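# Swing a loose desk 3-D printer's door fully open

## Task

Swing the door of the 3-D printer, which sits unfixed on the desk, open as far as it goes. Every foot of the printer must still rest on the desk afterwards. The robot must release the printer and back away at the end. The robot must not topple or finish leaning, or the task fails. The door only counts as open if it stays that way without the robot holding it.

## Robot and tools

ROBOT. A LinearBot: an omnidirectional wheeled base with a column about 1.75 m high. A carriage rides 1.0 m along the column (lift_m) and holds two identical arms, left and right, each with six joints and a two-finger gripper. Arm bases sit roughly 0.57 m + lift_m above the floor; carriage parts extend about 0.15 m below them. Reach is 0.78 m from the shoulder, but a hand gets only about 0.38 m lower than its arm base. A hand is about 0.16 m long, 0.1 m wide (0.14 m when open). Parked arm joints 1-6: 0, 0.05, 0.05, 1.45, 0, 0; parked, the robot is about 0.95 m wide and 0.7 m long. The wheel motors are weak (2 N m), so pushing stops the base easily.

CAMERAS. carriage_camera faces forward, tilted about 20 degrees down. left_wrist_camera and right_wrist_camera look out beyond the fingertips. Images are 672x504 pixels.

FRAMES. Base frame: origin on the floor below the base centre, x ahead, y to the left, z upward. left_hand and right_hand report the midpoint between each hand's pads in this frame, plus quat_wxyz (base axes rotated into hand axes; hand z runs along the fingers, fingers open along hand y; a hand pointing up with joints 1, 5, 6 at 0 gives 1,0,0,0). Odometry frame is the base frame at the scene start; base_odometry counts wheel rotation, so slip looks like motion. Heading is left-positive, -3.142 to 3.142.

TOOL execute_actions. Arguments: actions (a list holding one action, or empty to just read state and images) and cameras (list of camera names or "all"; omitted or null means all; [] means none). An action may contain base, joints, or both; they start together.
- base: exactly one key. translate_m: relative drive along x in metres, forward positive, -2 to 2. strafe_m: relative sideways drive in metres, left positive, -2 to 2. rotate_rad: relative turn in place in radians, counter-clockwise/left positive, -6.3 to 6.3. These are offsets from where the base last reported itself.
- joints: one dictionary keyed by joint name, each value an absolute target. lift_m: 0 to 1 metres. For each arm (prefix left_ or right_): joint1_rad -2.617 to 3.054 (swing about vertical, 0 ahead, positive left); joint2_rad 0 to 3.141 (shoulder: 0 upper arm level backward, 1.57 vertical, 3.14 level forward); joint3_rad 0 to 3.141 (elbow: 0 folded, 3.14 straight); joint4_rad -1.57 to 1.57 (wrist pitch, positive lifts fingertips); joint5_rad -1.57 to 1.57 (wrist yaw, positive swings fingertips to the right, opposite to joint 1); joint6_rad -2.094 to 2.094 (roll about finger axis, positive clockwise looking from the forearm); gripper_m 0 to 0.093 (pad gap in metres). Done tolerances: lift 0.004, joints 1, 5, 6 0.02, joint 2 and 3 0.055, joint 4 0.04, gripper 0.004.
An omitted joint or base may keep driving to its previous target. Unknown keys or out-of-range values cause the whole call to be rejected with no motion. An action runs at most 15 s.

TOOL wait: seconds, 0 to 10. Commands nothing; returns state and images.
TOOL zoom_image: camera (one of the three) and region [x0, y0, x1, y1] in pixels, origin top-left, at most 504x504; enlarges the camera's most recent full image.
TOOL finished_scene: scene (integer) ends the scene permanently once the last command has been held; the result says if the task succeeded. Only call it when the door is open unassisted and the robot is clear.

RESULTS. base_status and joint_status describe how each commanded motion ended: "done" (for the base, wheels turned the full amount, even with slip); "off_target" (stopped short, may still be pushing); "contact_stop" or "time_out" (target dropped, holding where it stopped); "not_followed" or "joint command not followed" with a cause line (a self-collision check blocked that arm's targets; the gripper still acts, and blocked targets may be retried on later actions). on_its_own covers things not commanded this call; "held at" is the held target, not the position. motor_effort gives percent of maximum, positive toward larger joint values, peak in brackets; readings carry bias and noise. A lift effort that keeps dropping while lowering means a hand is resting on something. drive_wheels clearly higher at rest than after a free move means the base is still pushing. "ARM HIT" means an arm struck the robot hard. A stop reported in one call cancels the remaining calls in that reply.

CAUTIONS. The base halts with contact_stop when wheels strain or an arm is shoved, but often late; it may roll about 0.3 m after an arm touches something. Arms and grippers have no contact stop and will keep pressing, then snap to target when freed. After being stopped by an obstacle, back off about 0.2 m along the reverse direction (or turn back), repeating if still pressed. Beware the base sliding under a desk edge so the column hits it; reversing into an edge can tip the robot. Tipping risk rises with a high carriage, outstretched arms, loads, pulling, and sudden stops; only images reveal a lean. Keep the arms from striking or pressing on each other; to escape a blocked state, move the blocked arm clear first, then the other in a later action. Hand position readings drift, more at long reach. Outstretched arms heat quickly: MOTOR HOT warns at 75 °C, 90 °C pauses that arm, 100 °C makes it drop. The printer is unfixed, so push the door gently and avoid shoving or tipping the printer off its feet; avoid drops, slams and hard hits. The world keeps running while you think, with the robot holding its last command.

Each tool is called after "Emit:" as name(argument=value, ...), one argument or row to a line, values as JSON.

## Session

Emit:
execute_actions(
  actions=[],
)

Scene clock: 0.00 s.
base_odometry: x=+0.000 y=+0.000 heading=+0.000 (m, m, rad; odometry frame)
base_status: not commanded
joint_positions: lift_m=+0.297 left_joint1_rad=+0.026 left_joint2_rad=+0.050 left_joint3_rad=+0.053 left_joint4_rad=+1.396 left_joint5_rad=+0.032 left_joint6_rad=+0.021 left_gripper_m=+0.095 right_joint1_rad=-0.031 right_joint2_rad=+0.031 right_joint3_rad=+0.040 right_joint4_rad=+1.468 right_joint5_rad=+0.004 right_joint6_rad=-0.034 right_gripper_m=+0.094
joint_status: not commanded
motor_effort: lift_m=+17 drive_wheels=+2 (%)
left_hand: x=+0.3079 y=+0.3256 z=+1.2760 quat_wxyz=(+0.996, +0.016, +0.086, +0.022) (m; base frame)
right_hand: x=+0.2881 y=-0.3314 z=+1.2751 quat_wxyz=(+0.998, +0.002, +0.047, -0.032) (m; base frame)
pictures: carriage_camera, left_wrist_camera, right_wrist_camera
Images, in order (width x height): carriage_camera 672x504, left_wrist_camera 672x504, right_wrist_camera 672x504.

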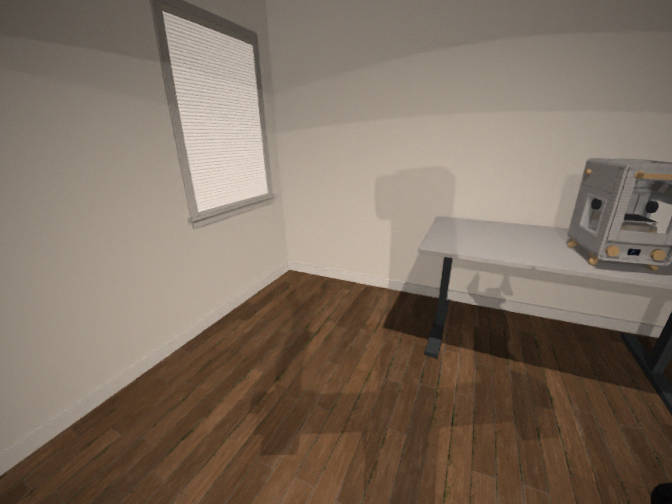

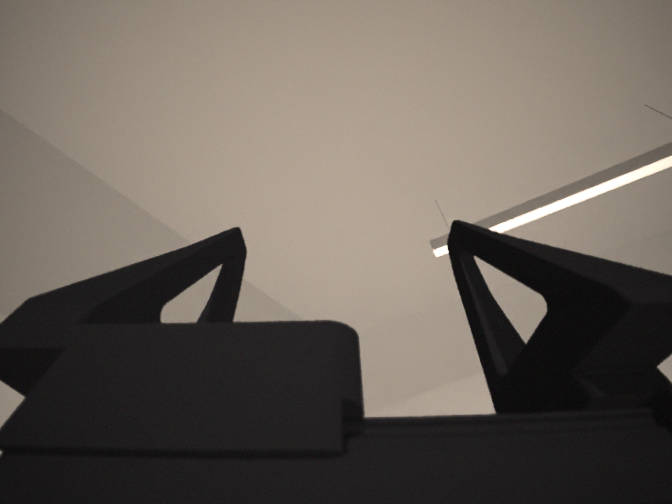

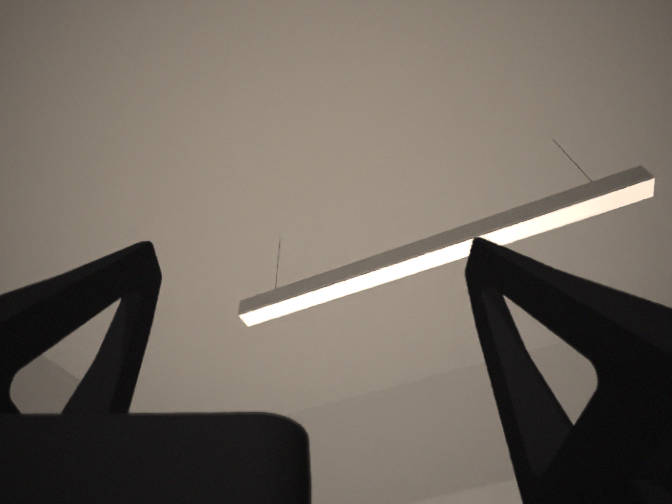

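Emit:
execute_actions(
  actions=[
    {"base":{"rotate_rad":-0.45},"joints":{"lift_m":0.48}},
  ],
  cameras=[],
)

Emit:
execute_actions(
  actions=[
    {"base":{"strafe_m":-0.5}},
  ],
  cameras=["carriage_camera"],
)

Scene clock: 4.43 s.
base_odometry: x=+0.000 y=+0.000 heading=-0.448 (m, m, rad; odometry frame)
base_status: done
joint_positions: lift_m=+0.480 left_joint1_rad=+0.026 left_joint2_rad=+0.050 left_joint3_rad=+0.053 left_joint4_rad=+1.395 left_joint5_rad=+0.032 left_joint6_rad=+0.021 left_gripper_m=+0.095 right_joint1_rad=-0.031 right_joint2_rad=+0.031 right_joint3_rad=+0.040 right_joint4_rad=+1.467 right_joint5_rad=+0.004 right_joint6_rad=-0.034 right_gripper_m=+0.094
joint_status: all done
motor_effort: lift_m=+18(21) drive_wheels=+19(35) (%)
left_hand: x=+0.3081 y=+0.3256 z=+1.4585 quat_wxyz=(+0.996, +0.016, +0.086, +0.022) (m; base frame)
right_hand: x=+0.2884 y=-0.3314 z=+1.4576 quat_wxyz=(+0.998, +0.002, +0.047, -0.032) (m; base frame)
pictures: none
No camera images: the call's "cameras" was empty. Leave "cameras" out to get every camera's image.

Scene clock: 7.67 s.
base_odometry: x=-0.218 y=-0.450 heading=-0.450 (m, m, rad; odometry frame)
base_status: done
joint_positions: lift_m=+0.480 left_joint1_rad=+0.026 left_joint2_rad=+0.050 left_joint3_rad=+0.053 left_joint4_rad=+1.395 left_joint5_rad=+0.032 left_joint6_rad=+0.021 left_gripper_m=+0.095 right_joint1_rad=-0.031 right_joint2_rad=+0.031 right_joint3_rad=+0.040 right_joint4_rad=+1.468 right_joint5_rad=+0.004 right_joint6_rad=-0.034 right_gripper_m=+0.094
joint_status: not commanded
motor_effort: lift_m=+18(18) drive_wheels=-16(49) (%)
left_hand: x=+0.3081 y=+0.3256 z=+1.4585 quat_wxyz=(+0.996, +0.016, +0.086, +0.022) (m; base frame)
right_hand: x=+0.2883 y=-0.3314 z=+1.4576 quat_wxyz=(+0.998, +0.002, +0.047, -0.032) (m; base frame)
pictures: carriage_camera
Images, in order (width x height): carriage_camera 672x504.

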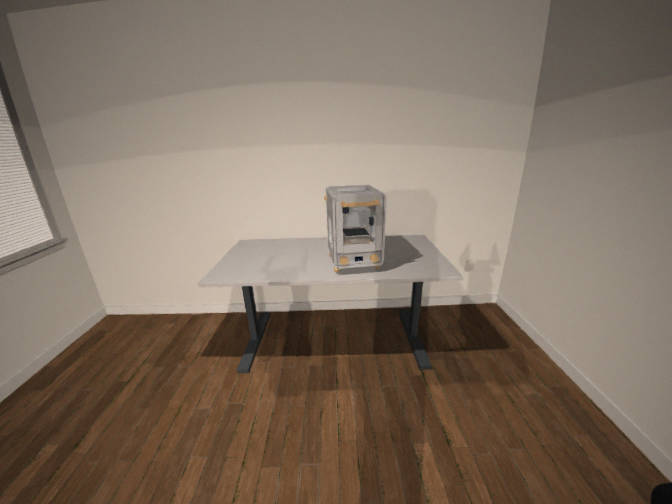

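Emit:
execute_actions(
  actions=[
    {"base":{"rotate_rad":0.13}},
  ],
  cameras=[],
)

Emit:
execute_actions(
  actions=[
    {"base":{"strafe_m":-0.19},"joints":{"right_joint1_rad":0.53,"right_joint5_rad":0.53,"right_joint2_rad":2.29,"right_joint3_rad":0.84,"right_joint4_rad":1.47,"right_joint6_rad":1.57,"right_gripper_m":0.06,"left_joint1_rad":-0.58,"left_joint2_rad":2.18,"left_joint3_rad":1.98,"left_joint4_rad":-0.25}},
  ],
  cameras=[],
)

Emit:
execute_actions(
  actions=[
    {"base":{"translate_m":0.45}},
  ],
)

Scene clock: 12.60 s.
base_odometry: x=-0.218 y=-0.451 heading=-0.320 (m, m, rad; odometry frame)
base_status: done
joint_positions: lift_m=+0.480 left_joint1_rad=+0.026 left_joint2_rad=+0.050 left_joint3_rad=+0.053 left_joint4_rad=+1.393 left_joint5_rad=+0.032 left_joint6_rad=+0.021 left_gripper_m=+0.095 right_joint1_rad=-0.031 right_joint2_rad=+0.031 right_joint3_rad=+0.040 right_joint4_rad=+1.470 right_joint5_rad=+0.004 right_joint6_rad=-0.034 right_gripper_m=+0.094
joint_status: not commanded
motor_effort: lift_m=+18(18) drive_wheels=-9(24) (%)
left_hand: x=+0.3085 y=+0.3256 z=+1.4585 quat_wxyz=(+0.996, +0.016, +0.087, +0.022) (m; base frame)
right_hand: x=+0.2878 y=-0.3314 z=+1.4577 quat_wxyz=(+0.998, +0.002, +0.046, -0.032) (m; base frame)
pictures: none
No camera images: the call's "cameras" was empty. Leave "cameras" out to get every camera's image.

Scene clock: 14.80 s.
base_odometry: x=-0.277 y=-0.631 heading=-0.319 (m, m, rad; odometry frame)
base_status: done
joint_positions: lift_m=+0.480 left_joint1_rad=-0.571 left_joint2_rad=+2.194 left_joint3_rad=+1.950 left_joint4_rad=-0.262 left_joint5_rad=+0.032 left_joint6_rad=+0.021 left_gripper_m=+0.095 right_joint1_rad=+0.521 right_joint2_rad=+2.291 right_joint3_rad=+0.825 right_joint4_rad=+1.458 right_joint5_rad=+0.526 right_joint6_rad=+1.562 right_gripper_m=+0.060
joint_status: all done
motor_effort: lift_m=+18(18) drive_wheels=-15(42) (%)
left_hand: x=+0.8011 y=-0.0214 z=+1.2368 quat_wxyz=(+0.485, +0.259, +0.822, -0.151) (m; base frame)
right_hand: x=+0.7430 y=-0.1549 z=+1.1018 quat_wxyz=(+0.503, +0.500, +0.504, +0.494) (m; base frame)
pictures: none
No camera images: the call's "cameras" was empty. Leave "cameras" out to get every camera's image.

Scene clock: 17.90 s.
base_odometry: x=+0.150 y=-0.773 heading=-0.320 (m, m, rad; odometry frame)
base_status: done
joint_positions: lift_m=+0.480 left_joint1_rad=-0.573 left_joint2_rad=+2.194 left_joint3_rad=+1.950 left_joint4_rad=-0.260 left_joint5_rad=+0.032 left_joint6_rad=+0.021 left_gripper_m=+0.095 right_joint1_rad=+0.523 right_joint2_rad=+2.291 right_joint3_rad=+0.825 right_joint4_rad=+1.461 right_joint5_rad=+0.527 right_joint6_rad=+1.562 right_gripper_m=+0.060
joint_status: not commanded
motor_effort: lift_m=+18(18) drive_wheels=-17(38) (%)
left_hand: x=+0.8008 y=-0.0224 z=+1.2373 quat_wxyz=(+0.485, +0.260, +0.821, -0.152) (m; base frame)
right_hand: x=+0.7425 y=-0.1538 z=+1.1023 quat_wxyz=(+0.503, +0.499, +0.503, +0.495) (m; base frame)
pictures: carriage_camera, left_wrist_camera, right_wrist_camera
Images, in order (width x height): carriage_camera 672x504, left_wrist_camera 672x504, right_wrist_camera 672x504.

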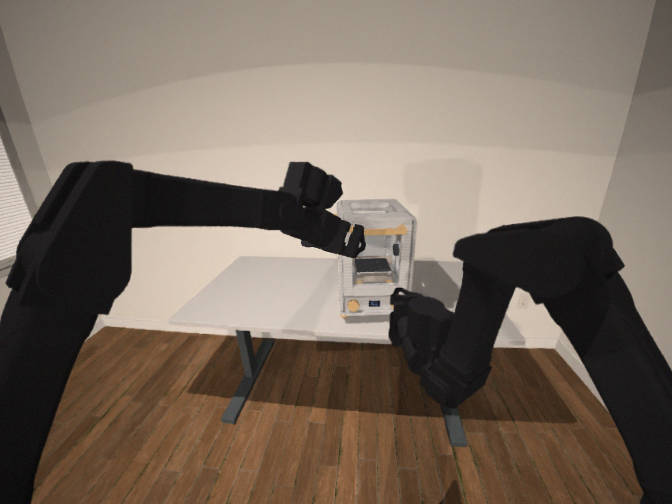

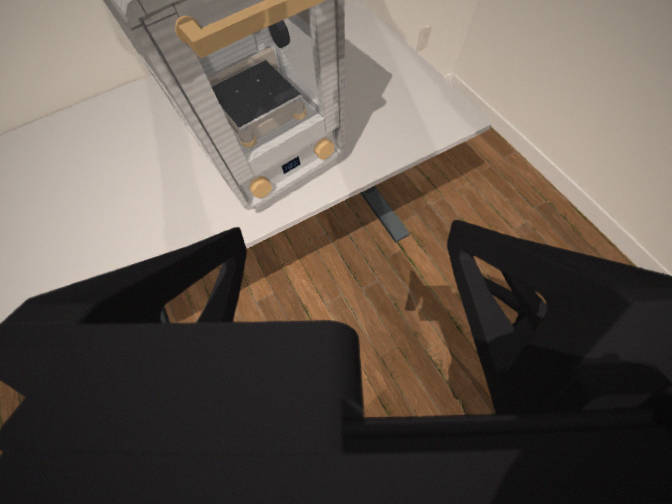

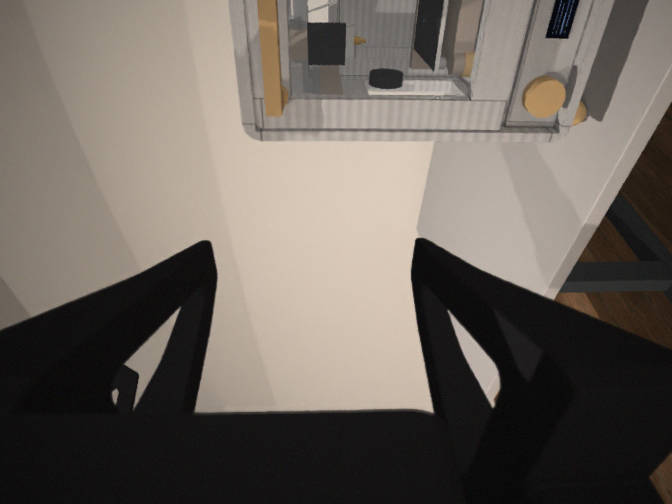

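Emit:
execute_actions(
  actions=[
    {"base":{"strafe_m":-0.04},"joints":{"lift_m":0.565,"left_joint2_rad":2.1}},
  ],
  cameras=[],
)

Emit:
execute_actions(
  actions=[
    {"base":{"translate_m":0.17}},
  ],
)

Scene clock: 22.77 s.
base_odometry: x=+0.138 y=-0.811 heading=-0.320 (m, m, rad; odometry frame)
base_status: done
joint_positions: lift_m=+0.565 left_joint1_rad=-0.575 left_joint2_rad=+2.096 left_joint3_rad=+1.972 left_joint4_rad=-0.250 left_joint5_rad=+0.031 left_joint6_rad=+0.021 left_gripper_m=+0.095 right_joint1_rad=+0.525 right_joint2_rad=+2.292 right_joint3_rad=+0.825 right_joint4_rad=+1.471 right_joint5_rad=+0.528 right_joint6_rad=+1.562 right_gripper_m=+0.060
joint_status: all done
motor_effort: lift_m=+17(22) drive_wheels=+7(31) (%)
left_hand: x=+0.7918 y=-0.0179 z=+1.3955 quat_wxyz=(+0.538, +0.251, +0.787, -0.166) (m; base frame)
right_hand: x=+0.7423 y=-0.1535 z=+1.1895 quat_wxyz=(+0.504, +0.498, +0.500, +0.498) (m; base frame)
pictures: none
No camera images: the call's "cameras" was empty. Leave "cameras" out to get every camera's image.

Scene clock: 24.83 s.
base_odometry: x=+0.299 y=-0.865 heading=-0.321 (m, m, rad; odometry frame)
base_status: done
joint_positions: lift_m=+0.565 left_joint1_rad=-0.575 left_joint2_rad=+2.097 left_joint3_rad=+1.972 left_joint4_rad=-0.255 left_joint5_rad=+0.031 left_joint6_rad=+0.021 left_gripper_m=+0.095 right_joint1_rad=+0.525 right_joint2_rad=+2.292 right_joint3_rad=+0.825 right_joint4_rad=+1.470 right_joint5_rad=+0.529 right_joint6_rad=+1.562 right_gripper_m=+0.060
joint_status: not commanded
motor_effort: lift_m=+17(17) drive_wheels=-13(41) (%)
left_hand: x=+0.7916 y=-0.0178 z=+1.3934 quat_wxyz=(+0.536, +0.252, +0.789, -0.166) (m; base frame)
right_hand: x=+0.7423 y=-0.1536 z=+1.1893 quat_wxyz=(+0.504, +0.498, +0.500, +0.498) (m; base frame)
pictures: carriage_camera, left_wrist_camera, right_wrist_camera
Images, in order (width x height): carriage_camera 672x504, left_wrist_camera 672x504, right_wrist_camera 672x504.

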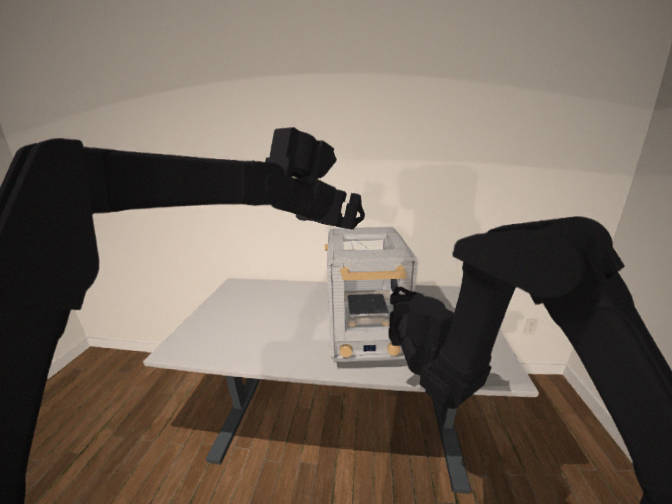

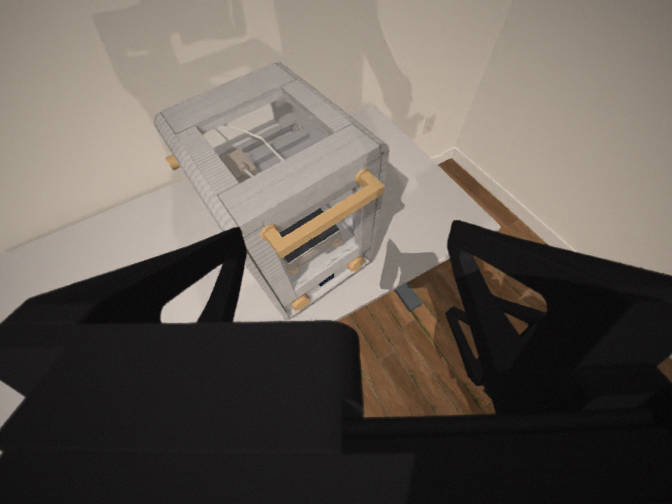

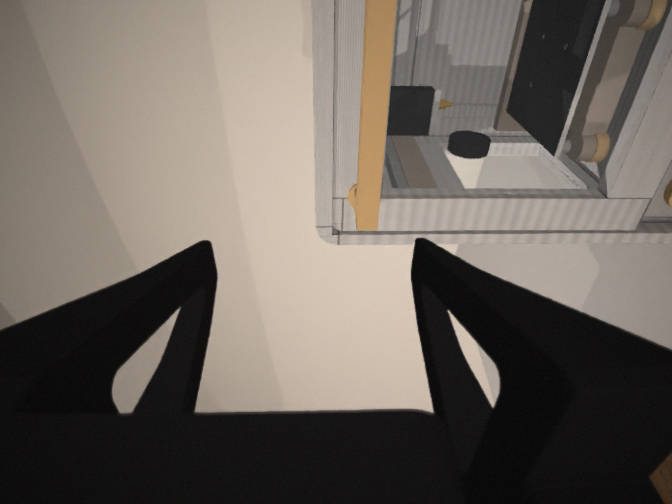

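Emit:
execute_actions(
  actions=[
    {"base":{"translate_m":0.16},"joints":{"lift_m":0.553,"left_joint2_rad":2.45,"left_joint3_rad":2.57,"left_joint4_rad":-0.55,"left_joint5_rad":-0.2,"left_joint6_rad":0.39,"left_joint1_rad":-0.6}},
  ],
)

Scene clock: 33.43 s.
base_odometry: x=+0.451 y=-0.916 heading=-0.322 (m, m, rad; odometry frame)
base_status: done
joint_positions: lift_m=+0.553 left_joint1_rad=-0.598 left_joint2_rad=+2.452 left_joint3_rad=+2.555 left_joint4_rad=-0.552 left_joint5_rad=-0.193 left_joint6_rad=+0.382 left_gripper_m=+0.095 right_joint1_rad=+0.525 right_joint2_rad=+2.292 right_joint3_rad=+0.825 right_joint4_rad=+1.466 right_joint5_rad=+0.529 right_joint6_rad=+1.562 right_gripper_m=+0.060
joint_status: all done
motor_effort: lift_m=+15(15) drive_wheels=-12(43) (%)
left_hand: x=+0.8452 y=-0.0252 z=+1.3629 quat_wxyz=(+0.535, +0.351, +0.768, +0.024) (m; base frame)
right_hand: x=+0.7422 y=-0.1535 z=+1.1763 quat_wxyz=(+0.503, +0.499, +0.502, +0.496) (m; base frame)
pictures: carriage_camera, left_wrist_camera, right_wrist_camera
Images, in order (width x height): carriage_camera 672x504, left_wrist_camera 672x504, right_wrist_camera 672x504.

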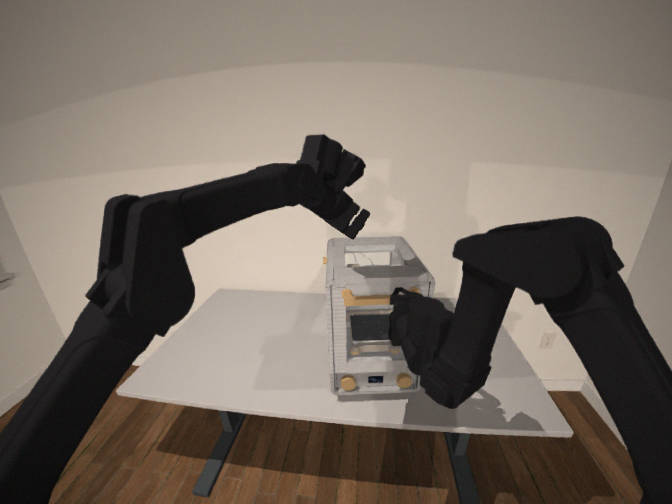

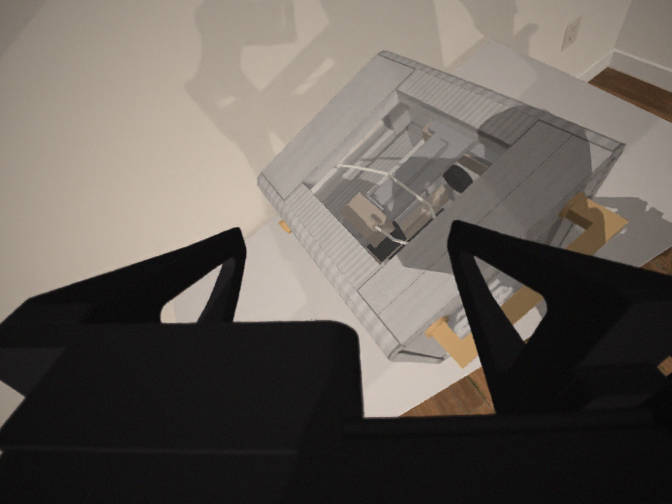

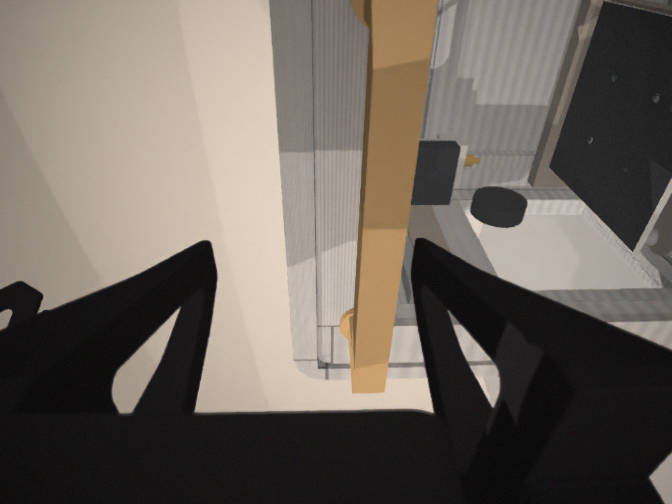

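Emit:
execute_actions(
  actions=[
    {"joints":{"lift_m":0.531}},
  ],
  cameras=[],
)

Emit:
execute_actions(
  actions=[
    {"base":{"translate_m":0.05}},
  ],
  cameras=["right_wrist_camera"],
)

Scene clock: 35.90 s.
base_odometry: x=+0.451 y=-0.916 heading=-0.322 (m, m, rad; odometry frame)
base_status: not commanded
joint_positions: lift_m=+0.531 left_joint1_rad=-0.598 left_joint2_rad=+2.464 left_joint3_rad=+2.555 left_joint4_rad=-0.559 left_joint5_rad=-0.195 left_joint6_rad=+0.382 left_gripper_m=+0.095 right_joint1_rad=+0.525 right_joint2_rad=+2.294 right_joint3_rad=+0.825 right_joint4_rad=+1.464 right_joint5_rad=+0.529 right_joint6_rad=+1.562 right_gripper_m=+0.060
joint_status: all done
motor_effort: lift_m=+16(17) drive_wheels=-13(13) (%)
left_hand: x=+0.8461 y=-0.0256 z=+1.3318 quat_wxyz=(+0.527, +0.354, +0.772, +0.026) (m; base frame)
right_hand: x=+0.7421 y=-0.1535 z=+1.1527 quat_wxyz=(+0.503, +0.499, +0.503, +0.495) (m; base frame)
pictures: none
No camera images: the call's "cameras" was empty. Leave "cameras" out to get every camera's image.

Scene clock: 37.23 s.
base_odometry: x=+0.498 y=-0.933 heading=-0.323 (m, m, rad; odometry frame)
base_status: done
joint_positions: lift_m=+0.531 left_joint1_rad=-0.599 left_joint2_rad=+2.464 left_joint3_rad=+2.555 left_joint4_rad=-0.559 left_joint5_rad=-0.195 left_joint6_rad=+0.382 left_gripper_m=+0.095 right_joint1_rad=+0.525 right_joint2_rad=+2.294 right_joint3_rad=+0.825 right_joint4_rad=+1.464 right_joint5_rad=+0.529 right_joint6_rad=+1.562 right_gripper_m=+0.060
joint_status: not commanded
motor_effort: lift_m=+16(16) drive_wheels=-11(38) (%)
left_hand: x=+0.8457 y=-0.0261 z=+1.3318 quat_wxyz=(+0.527, +0.354, +0.772, +0.026) (m; base frame)
right_hand: x=+0.7421 y=-0.1536 z=+1.1527 quat_wxyz=(+0.503, +0.499, +0.503, +0.495) (m; base frame)
pictures: right_wrist_camera
Images, in order (width x height): right_wrist_camera 672x504.

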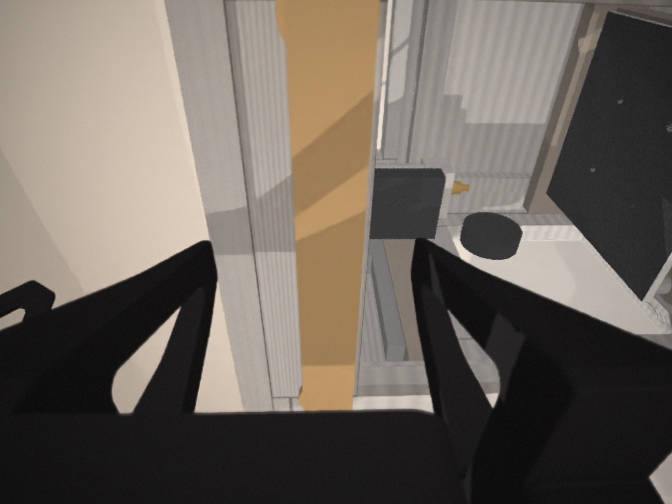

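Emit:
execute_actions(
  actions=[
    {"base":{"translate_m":0.02},"joints":{"right_gripper_m":0.04,"left_joint2_rad":2.6,"left_joint3_rad":2.62}},
  ],
  cameras=["right_wrist_camera"],
)

Emit:
execute_actions(
  actions=[
    {"joints":{"right_gripper_m":0,"left_joint2_rad":2.72,"left_joint3_rad":2.77,"left_joint4_rad":-0.6}},
  ],
)

Scene clock: 40.27 s.
base_odometry: x=+0.517 y=-0.939 heading=-0.324 (m, m, rad; odometry frame)
base_status: done
joint_positions: lift_m=+0.531 left_joint1_rad=-0.599 left_joint2_rad=+2.621 left_joint3_rad=+2.609 left_joint4_rad=-0.563 left_joint5_rad=-0.196 left_joint6_rad=+0.382 left_gripper_m=+0.095 right_joint1_rad=+0.525 right_joint2_rad=+2.294 right_joint3_rad=+0.825 right_joint4_rad=+1.464 right_joint5_rad=+0.529 right_joint6_rad=+1.562 right_gripper_m=+0.040
joint_status: all done
motor_effort: lift_m=+16(16) drive_wheels=-11(39) (%)
left_hand: x=+0.8601 y=-0.0362 z=+1.2503 quat_wxyz=(+0.482, +0.371, +0.793, +0.034) (m; base frame)
right_hand: x=+0.7421 y=-0.1536 z=+1.1528 quat_wxyz=(+0.503, +0.499, +0.503, +0.495) (m; base frame)
pictures: right_wrist_camera
Images, in order (width x height): right_wrist_camera 672x504.

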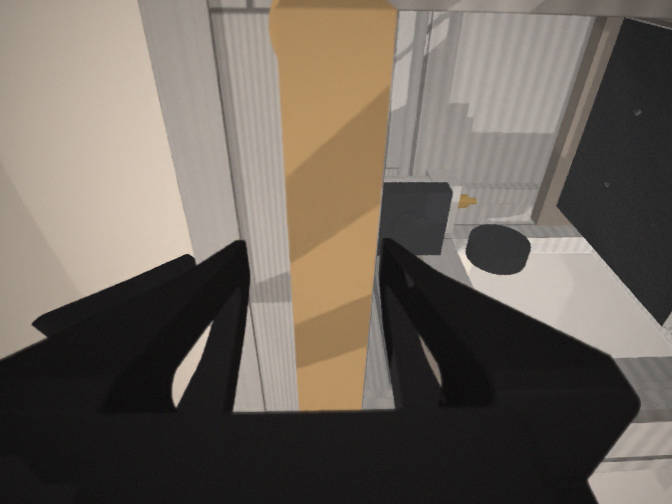

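Scene clock: 41.03 s.
base_odometry: x=+0.517 y=-0.939 heading=-0.324 (m, m, rad; odometry frame)
base_status: not commanded
joint_positions: lift_m=+0.531 left_joint1_rad=-0.599 left_joint2_rad=+2.724 left_joint3_rad=+2.737 left_joint4_rad=-0.602 left_joint5_rad=-0.196 left_joint6_rad=+0.382 left_gripper_m=+0.095 right_joint1_rad=+0.525 right_joint2_rad=+2.297 right_joint3_rad=+0.825 right_joint4_rad=+1.450 right_joint5_rad=+0.529 right_joint6_rad=+1.572 right_gripper_m=+0.017
joint_status: right_gripper_m off_target (ended at +0.017, target +0.000); the others done
motor_effort: lift_m=+16(16) drive_wheels=-10(13) (%)
left_hand: x=+0.8675 y=-0.0412 z=+1.2292 quat_wxyz=(+0.476, +0.373, +0.796, +0.035) (m; base frame)
right_hand: x=+0.7420 y=-0.1535 z=+1.1485 quat_wxyz=(+0.499, +0.503, +0.506, +0.492) (m; base frame)
pictures: carriage_camera, left_wrist_camera, right_wrist_camera
Images, in order (width x height): carriage_camera 672x504, left_wrist_camera 672x504, right_wrist_camera 672x504.

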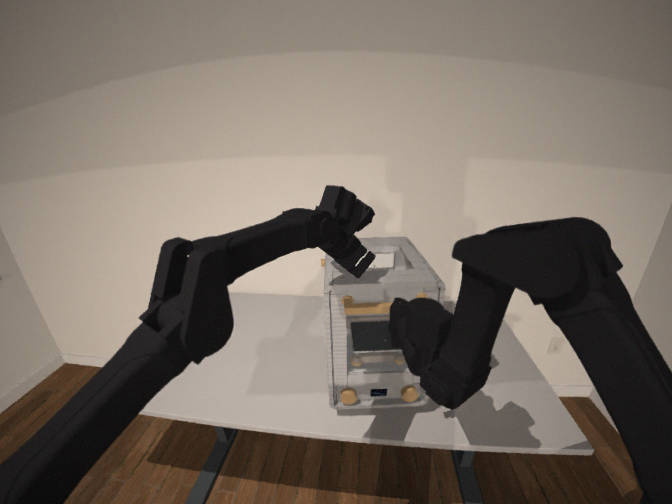

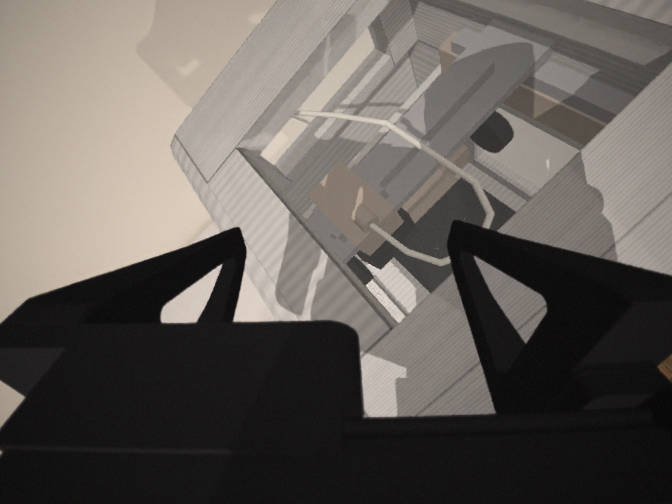

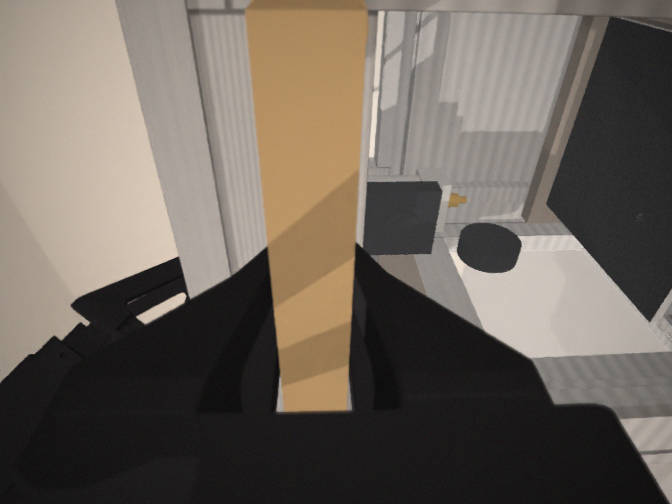

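Emit:
execute_actions(
  actions=[
    {"joints":{"left_joint2_rad":2.86,"left_joint4_rad":-0.65,"left_gripper_m":0.07}},
  ],
  cameras=["left_wrist_camera"],
)

Emit:
execute_actions(
  actions=[
    {"joints":{"right_joint1_rad":0.62,"right_joint5_rad":0.62,"right_joint2_rad":2.2,"right_joint3_rad":0.7,"right_joint4_rad":1.5}},
  ],
)

Scene clock: 43.50 s.
base_odometry: x=+0.517 y=-0.939 heading=-0.324 (m, m, rad; odometry frame)
base_status: not commanded
joint_positions: lift_m=+0.531 left_joint1_rad=-0.599 left_joint2_rad=+2.788 left_joint3_rad=+2.784 left_joint4_rad=-0.547 left_joint5_rad=-0.199 left_joint6_rad=+0.381 left_gripper_m=+0.070 right_joint1_rad=+0.525 right_joint2_rad=+2.297 right_joint3_rad=+0.825 right_joint4_rad=+1.449 right_joint5_rad=+0.529 right_joint6_rad=+1.572 right_gripper_m=+0.017
joint_status: left_joint2_rad off_target (ended at +2.788, target +2.860); left_joint4_rad off_target (ended at -0.547, target -0.650); the others done
motor_effort: lift_m=+16(16) drive_wheels=-11(10) (%)
left_hand: x=+0.8779 y=-0.0477 z=+1.2170 quat_wxyz=(+0.492, +0.366, +0.789, +0.033) (m; base frame)
right_hand: x=+0.7420 y=-0.1536 z=+1.1484 quat_wxyz=(+0.498, +0.503, +0.506, +0.492) (m; base frame)
pictures: left_wrist_camera
Images, in order (width x height): left_wrist_camera 672x504.

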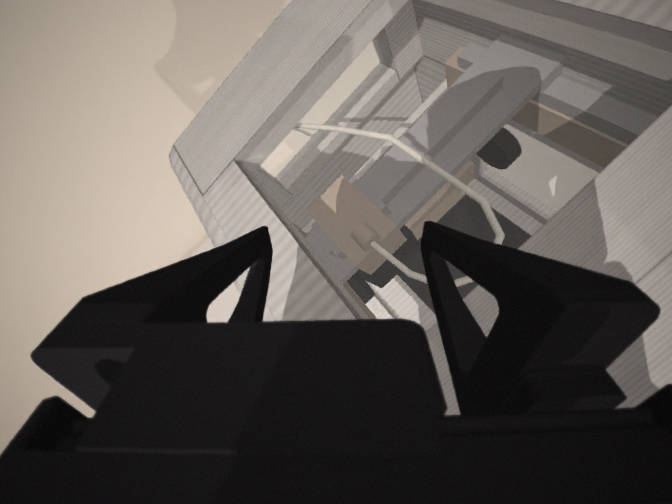

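Scene clock: 44.23 s.
base_odometry: x=+0.517 y=-0.939 heading=-0.324 (m, m, rad; odometry frame)
base_status: not commanded
joint_positions: lift_m=+0.531 left_joint1_rad=-0.599 left_joint2_rad=+2.791 left_joint3_rad=+2.784 left_joint4_rad=-0.538 left_joint5_rad=-0.203 left_joint6_rad=+0.380 left_gripper_m=+0.070 right_joint1_rad=+0.591 right_joint2_rad=+2.242 right_joint3_rad=+0.716 right_joint4_rad=+1.443 right_joint5_rad=+0.619 right_joint6_rad=+1.600 right_gripper_m=+0.018
joint_status: right_joint1_rad off_target (ended at +0.591, target +0.620); right_joint4_rad off_target (ended at +1.444, target +1.500); the others done
motor_effort: lift_m=+16(16) drive_wheels=-10(20) (%)
left_hand: x=+0.8793 y=-0.0478 z=+1.2174 quat_wxyz=(+0.495, +0.364, +0.788, +0.034) (m; base frame)
right_hand: x=+0.7089 y=-0.1519 z=+1.1405 quat_wxyz=(+0.495, +0.519, +0.514, +0.471) (m; base frame)
pictures: carriage_camera, left_wrist_camera, right_wrist_camera
Images, in order (width x height): carriage_camera 672x504, left_wrist_camera 672x504, right_wrist_camera 672x504.

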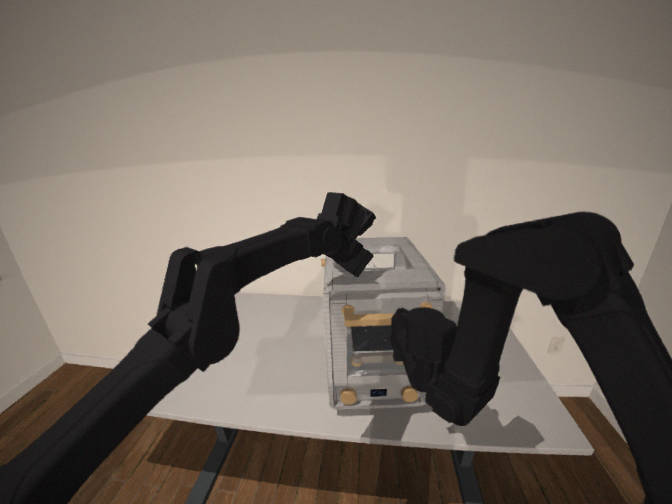

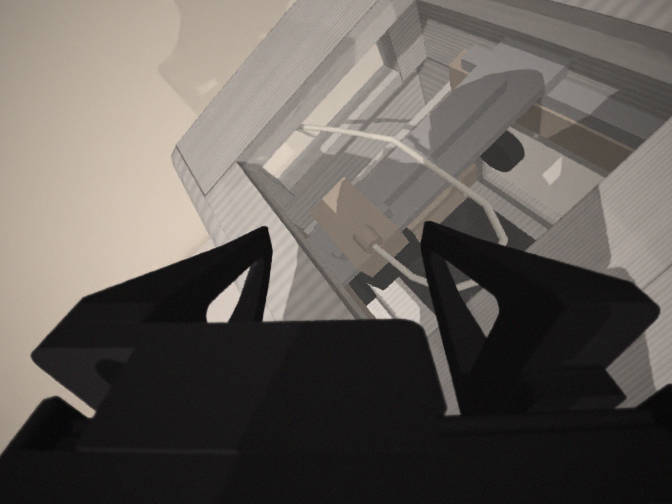

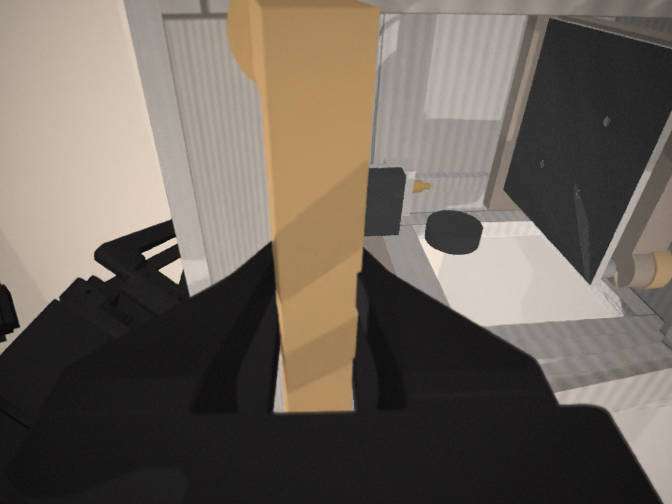

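Emit:
execute_actions(
  actions=[
    {"joints":{"left_joint2_rad":2.3,"left_joint3_rad":2.6,"left_joint4_rad":-0.55}},
  ],
  cameras=[],
)

Emit:
execute_actions(
  actions=[
    {"base":{"translate_m":-0.07},"joints":{"left_joint1_rad":0.2,"left_joint2_rad":0.5,"left_joint3_rad":0.5,"left_joint4_rad":0.5,"lift_m":0.51}},
  ],
  cameras=["carriage_camera"],
)

Emit:
execute_actions(
  actions=[
    {"base":{"strafe_m":0.09},"joints":{"right_joint1_rad":0.31,"right_joint5_rad":0.31}},
  ],
  cameras=[],
)

Emit:
execute_actions(
  actions=[
    {"base":{"strafe_m":0.09},"joints":{"right_joint1_rad":0.0,"right_joint5_rad":0.0}},
  ],
  cameras=[],
)

Emit:
execute_actions(
  actions=[
    {"base":{"translate_m":-0.025}},
  ],
  cameras=["carriage_camera","right_wrist_camera"],
)

Scene clock: 51.43 s.
base_odometry: x=+0.517 y=-0.939 heading=-0.324 (m, m, rad; odometry frame)
base_status: not commanded
joint_positions: lift_m=+0.531 left_joint1_rad=-0.599 left_joint2_rad=+2.304 left_joint3_rad=+2.604 left_joint4_rad=-0.555 left_joint5_rad=-0.203 left_joint6_rad=+0.381 left_gripper_m=+0.070 right_joint1_rad=+0.591 right_joint2_rad=+2.242 right_joint3_rad=+0.716 right_joint4_rad=+1.444 right_joint5_rad=+0.620 right_joint6_rad=+1.600 right_gripper_m=+0.018
joint_status: all done
motor_effort: lift_m=+16(16) drive_wheels=-10(11) (%)
left_hand: x=+0.8189 y=-0.0066 z=+1.4584 quat_wxyz=(+0.613, +0.316, +0.724, +0.014) (m; base frame)
right_hand: x=+0.7090 y=-0.1520 z=+1.1408 quat_wxyz=(+0.495, +0.519, +0.513, +0.471) (m; base frame)
pictures: none
No camera images: the call's "cameras" was empty. Leave "cameras" out to get every camera's image.

Scene clock: 53.47 s.
base_odometry: x=+0.451 y=-0.917 heading=-0.323 (m, m, rad; odometry frame)
base_status: done
joint_positions: lift_m=+0.510 left_joint1_rad=+0.192 left_joint2_rad=+0.512 left_joint3_rad=+0.510 left_joint4_rad=+0.489 left_joint5_rad=-0.209 left_joint6_rad=+0.382 left_gripper_m=+0.070 right_joint1_rad=+0.592 right_joint2_rad=+2.234 right_joint3_rad=+0.716 right_joint4_rad=+1.390 right_joint5_rad=+0.625 right_joint6_rad=+1.616 right_gripper_m=+0.021
joint_status: all done
motor_effort: lift_m=+16(16) drive_wheels=+12(46) (%)
left_hand: x=+0.5021 y=+0.4125 z=+1.4751 quat_wxyz=(+0.802, -0.040, +0.519, +0.293) (m; base frame)
right_hand: x=+0.7082 y=-0.1529 z=+1.1118 quat_wxyz=(+0.489, +0.527, +0.524, +0.457) (m; base frame)
pictures: carriage_camera
Images, in order (width x height): carriage_camera 672x504.

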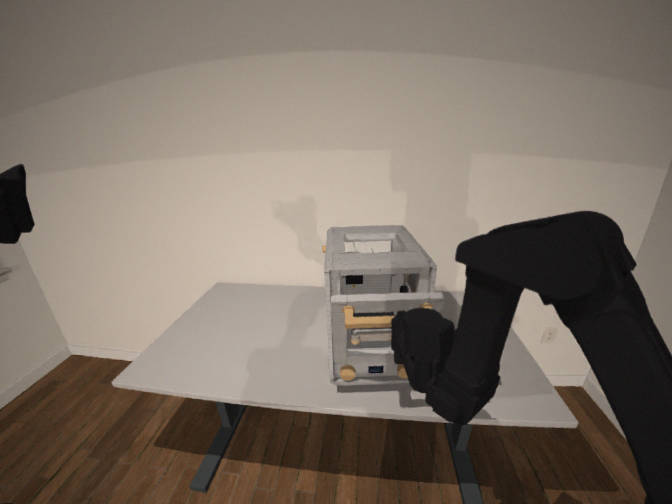

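Scene clock: 55.07 s.
base_odometry: x=+0.480 y=-0.832 heading=-0.324 (m, m, rad; odometry frame)
base_status: done
joint_positions: lift_m=+0.510 left_joint1_rad=+0.192 left_joint2_rad=+0.512 left_joint3_rad=+0.510 left_joint4_rad=+0.491 left_joint5_rad=-0.206 left_joint6_rad=+0.382 left_gripper_m=+0.070 right_joint1_rad=+0.288 right_joint2_rad=+2.222 right_joint3_rad=+0.716 right_joint4_rad=+1.467 right_joint5_rad=+0.349 right_joint6_rad=+1.572 right_gripper_m=+0.019
joint_status: right_joint1_rad off_target (ended at +0.289, target +0.310); right_joint5_rad off_target (ended at +0.349, target +0.310)
on_its_own: right_joint4_rad moved +0.077 to your old target +1.500
motor_effort: lift_m=+16(16) drive_wheels=+3(31) (%)
left_hand: x=+0.5020 y=+0.4120 z=+1.4755 quat_wxyz=(+0.803, -0.039, +0.518, +0.292) (m; base frame)
right_hand: x=+0.7520 y=-0.2465 z=+1.1328 quat_wxyz=(+0.508, +0.521, +0.497, +0.473) (m; base frame)
pictures: none
No camera images: the call's "cameras" was empty. Leave "cameras" out to get every camera's image.

Scene clock: 56.67 s.
base_odometry: x=+0.509 y=-0.746 heading=-0.324 (m, m, rad; odometry frame)
base_status: done
joint_positions: lift_m=+0.510 left_joint1_rad=+0.192 left_joint2_rad=+0.512 left_joint3_rad=+0.510 left_joint4_rad=+0.492 left_joint5_rad=-0.205 left_joint6_rad=+0.382 left_gripper_m=+0.070 right_joint1_rad=-0.020 right_joint2_rad=+2.222 right_joint3_rad=+0.716 right_joint4_rad=+1.494 right_joint5_rad=+0.033 right_joint6_rad=+1.564 right_gripper_m=+0.018
joint_status: right_joint1_rad off_target (ended at -0.020, target +0.000); right_joint5_rad off_target (ended at +0.032, target +0.000)
motor_effort: lift_m=+16(16) drive_wheels=+3(41) (%)
left_hand: x=+0.5020 y=+0.4118 z=+1.4758 quat_wxyz=(+0.803, -0.039, +0.518, +0.292) (m; base frame)
right_hand: x=+0.7658 y=-0.3457 z=+1.1391 quat_wxyz=(+0.512, +0.515, +0.491, +0.482) (m; base frame)
pictures: none
No camera images: the call's "cameras" was empty. Leave "cameras" out to get every camera's image.

Scene clock: 57.67 s.
base_odometry: x=+0.485 y=-0.738 heading=-0.324 (m, m, rad; odometry frame)
base_status: done
joint_positions: lift_m=+0.510 left_joint1_rad=+0.192 left_joint2_rad=+0.512 left_joint3_rad=+0.510 left_joint4_rad=+0.493 left_joint5_rad=-0.205 left_joint6_rad=+0.382 left_gripper_m=+0.070 right_joint1_rad=-0.020 right_joint2_rad=+2.222 right_joint3_rad=+0.716 right_joint4_rad=+1.461 right_joint5_rad=+0.033 right_joint6_rad=+1.564 right_gripper_m=+0.019
joint_status: not commanded
motor_effort: lift_m=+16(16) drive_wheels=+5(29) (%)
left_hand: x=+0.5019 y=+0.4118 z=+1.4759 quat_wxyz=(+0.803, -0.039, +0.517, +0.292) (m; base frame)
right_hand: x=+0.7655 y=-0.3457 z=+1.1309 quat_wxyz=(+0.503, +0.523, +0.499, +0.473) (m; base frame)
pictures: carriage_camera, right_wrist_camera
Images, in order (width x height): carriage_camera 672x504, right_wrist_camera 672x504.

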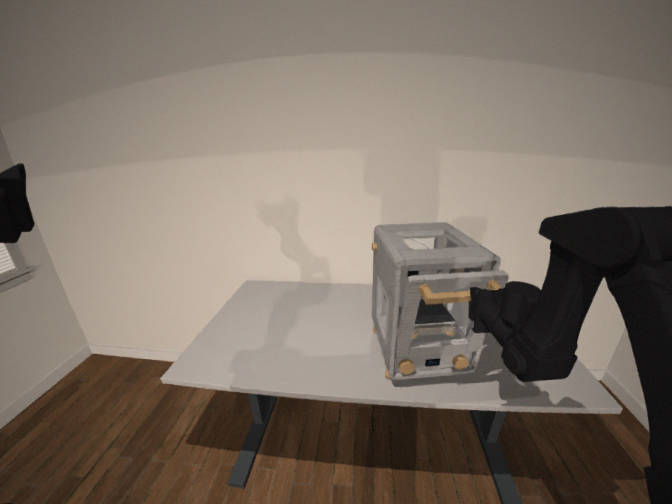

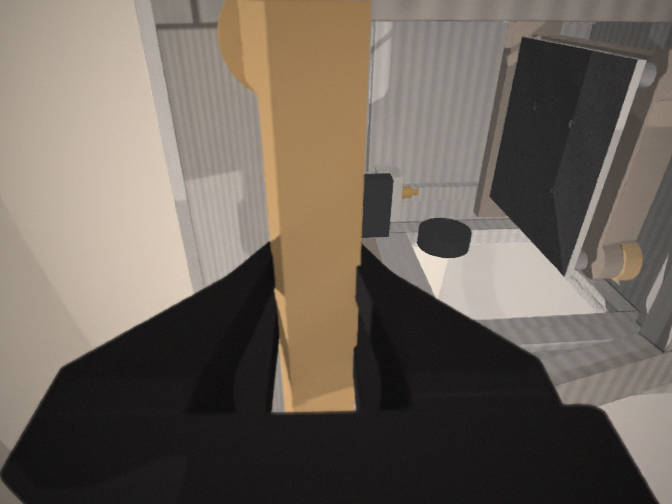

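Emit:
execute_actions(
  actions=[
    {"base":{"translate_m":-0.06},"joints":{"lift_m":0.435,"right_joint3_rad":0.87}},
  ],
  cameras=[],
)

Emit:
execute_actions(
  actions=[
    {"base":{"translate_m":-0.06},"joints":{"lift_m":0.36,"right_joint3_rad":1.02}},
  ],
  cameras=["carriage_camera"],
)

Emit:
execute_actions(
  actions=[
    {"base":{"translate_m":-0.038},"joints":{"lift_m":0.275,"right_joint3_rad":1.17}},
  ],
  cameras=[],
)

Emit:
execute_actions(
  actions=[
    {"base":{"translate_m":-0.033},"joints":{"lift_m":0.19,"right_joint3_rad":1.32}},
  ],
  cameras=["carriage_camera"],
)

Emit:
execute_actions(
  actions=[
    {"base":{"translate_m":-0.025},"joints":{"lift_m":0.10,"right_joint3_rad":1.47}},
  ],
  cameras=["carriage_camera","right_wrist_camera"],
)

Scene clock: 64.53 s.
base_odometry: x=+0.429 y=-0.719 heading=-0.324 (m, m, rad; odometry frame)
base_status: done
joint_positions: lift_m=+0.435 left_joint1_rad=+0.192 left_joint2_rad=+0.512 left_joint3_rad=+0.510 left_joint4_rad=+0.490 left_joint5_rad=-0.205 left_joint6_rad=+0.382 left_gripper_m=+0.070 right_joint1_rad=-0.020 right_joint2_rad=+2.203 right_joint3_rad=+0.853 right_joint4_rad=+1.490 right_joint5_rad=+0.036 right_joint6_rad=+1.572 right_gripper_m=+0.018
joint_status: all done
motor_effort: lift_m=+16(16) drive_wheels=+3(36) (%)
left_hand: x=+0.5022 y=+0.4119 z=+1.4004 quat_wxyz=(+0.803, -0.039, +0.518, +0.292) (m; base frame)
right_hand: x=+0.7958 y=-0.3468 z=+1.1192 quat_wxyz=(+0.547, +0.478, +0.449, +0.520) (m; base frame)
pictures: none
No camera images: the call's "cameras" was empty. Leave "cameras" out to get every camera's image.

Scene clock: 65.90 s.
base_odometry: x=+0.372 y=-0.699 heading=-0.323 (m, m, rad; odometry frame)
base_status: done
joint_positions: lift_m=+0.360 left_joint1_rad=+0.192 left_joint2_rad=+0.512 left_joint3_rad=+0.510 left_joint4_rad=+0.491 left_joint5_rad=-0.205 left_joint6_rad=+0.382 left_gripper_m=+0.070 right_joint1_rad=-0.020 right_joint2_rad=+2.206 right_joint3_rad=+0.999 right_joint4_rad=+1.499 right_joint5_rad=+0.044 right_joint6_rad=+1.577 right_gripper_m=+0.018
joint_status: all done
motor_effort: lift_m=+16(16) drive_wheels=+2(34) (%)
left_hand: x=+0.5021 y=+0.4118 z=+1.3255 quat_wxyz=(+0.803, -0.039, +0.518, +0.292) (m; base frame)
right_hand: x=+0.8195 y=-0.3486 z=+1.0986 quat_wxyz=(+0.580, +0.440, +0.403, +0.554) (m; base frame)
pictures: carriage_camera
Images, in order (width x height): carriage_camera 672x504.

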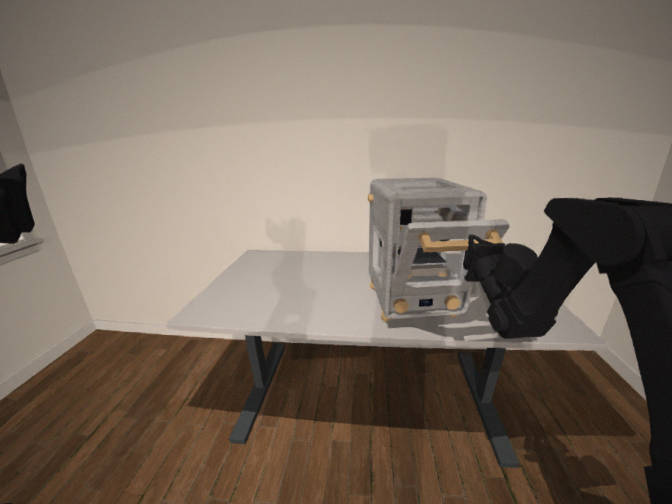

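Scene clock: 67.10 s.
base_odometry: x=+0.336 y=-0.687 heading=-0.323 (m, m, rad; odometry frame)
base_status: done
joint_positions: lift_m=+0.275 left_joint1_rad=+0.192 left_joint2_rad=+0.512 left_joint3_rad=+0.510 left_joint4_rad=+0.491 left_joint5_rad=-0.204 left_joint6_rad=+0.382 left_gripper_m=+0.070 right_joint1_rad=-0.020 right_joint2_rad=+2.203 right_joint3_rad=+1.148 right_joint4_rad=+1.535 right_joint5_rad=+0.052 right_joint6_rad=+1.583 right_gripper_m=+0.017
joint_status: all done
motor_effort: lift_m=+16(16) drive_wheels=+1(36) (%)
left_hand: x=+0.5022 y=+0.4117 z=+1.2405 quat_wxyz=(+0.803, -0.038, +0.518, +0.292) (m; base frame)
right_hand: x=+0.8313 y=-0.3503 z=+1.0802 quat_wxyz=(+0.616, +0.388, +0.345, +0.592) (m; base frame)
pictures: none
No camera images: the call's "cameras" was empty. Leave "cameras" out to get every camera's image.

Scene clock: 68.10 s.
base_odometry: x=+0.305 y=-0.676 heading=-0.323 (m, m, rad; odometry frame)
base_status: done
joint_positions: lift_m=+0.190 left_joint1_rad=+0.192 left_joint2_rad=+0.512 left_joint3_rad=+0.510 left_joint4_rad=+0.491 left_joint5_rad=-0.204 left_joint6_rad=+0.382 left_gripper_m=+0.070 right_joint1_rad=-0.020 right_joint2_rad=+2.203 right_joint3_rad=+1.293 right_joint4_rad=+1.541 right_joint5_rad=+0.061 right_joint6_rad=+1.587 right_gripper_m=+0.017
joint_status: all done
motor_effort: lift_m=+16(16) drive_wheels=-6(36) (%)
left_hand: x=+0.5022 y=+0.4117 z=+1.1555 quat_wxyz=(+0.803, -0.038, +0.518, +0.292) (m; base frame)
right_hand: x=+0.8362 y=-0.3519 z=+1.0539 quat_wxyz=(+0.641, +0.345, +0.295, +0.619) (m; base frame)
pictures: carriage_camera
Images, in order (width x height): carriage_camera 672x504.

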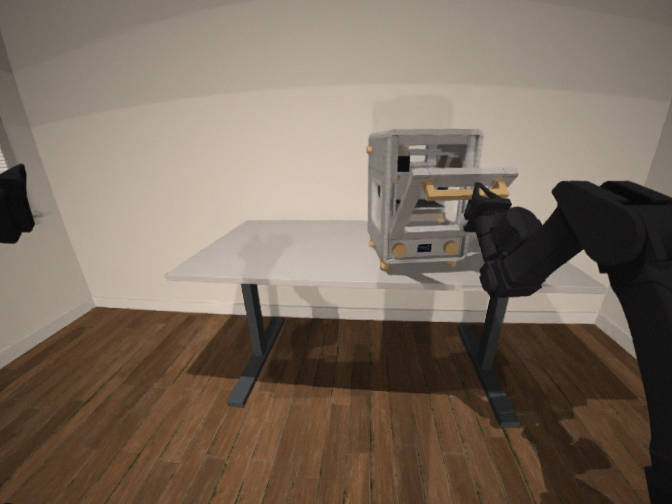

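Scene clock: 69.03 s.
base_odometry: x=+0.281 y=-0.668 heading=-0.322 (m, m, rad; odometry frame)
base_status: done
joint_positions: lift_m=+0.100 left_joint1_rad=+0.192 left_joint2_rad=+0.512 left_joint3_rad=+0.510 left_joint4_rad=+0.492 left_joint5_rad=-0.204 left_joint6_rad=+0.382 left_gripper_m=+0.070 right_joint1_rad=-0.020 right_joint2_rad=+2.203 right_joint3_rad=+1.442 right_joint4_rad=+1.531 right_joint5_rad=+0.067 right_joint6_rad=+1.588 right_gripper_m=+0.017
joint_status: all done
motor_effort: lift_m=+16(16) drive_wheels=-6(35) (%)
left_hand: x=+0.5020 y=+0.4116 z=+1.0658 quat_wxyz=(+0.803, -0.038, +0.518, +0.292) (m; base frame)
right_hand: x=+0.8352 y=-0.3529 z=+1.0209 quat_wxyz=(+0.661, +0.302, +0.248, +0.641) (m; base frame)
pictures: carriage_camera, right_wrist_camera
Images, in order (width x height): carriage_camera 672x504, right_wrist_camera 672x504.

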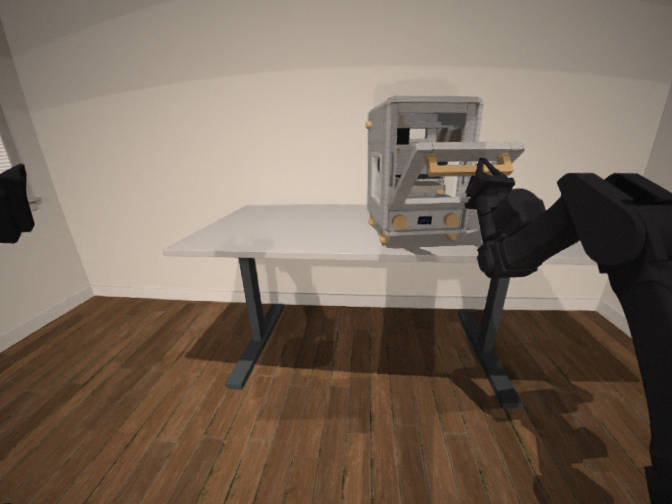

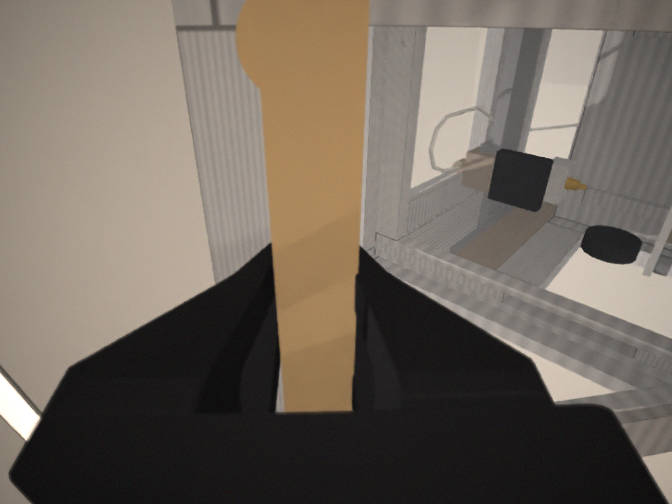

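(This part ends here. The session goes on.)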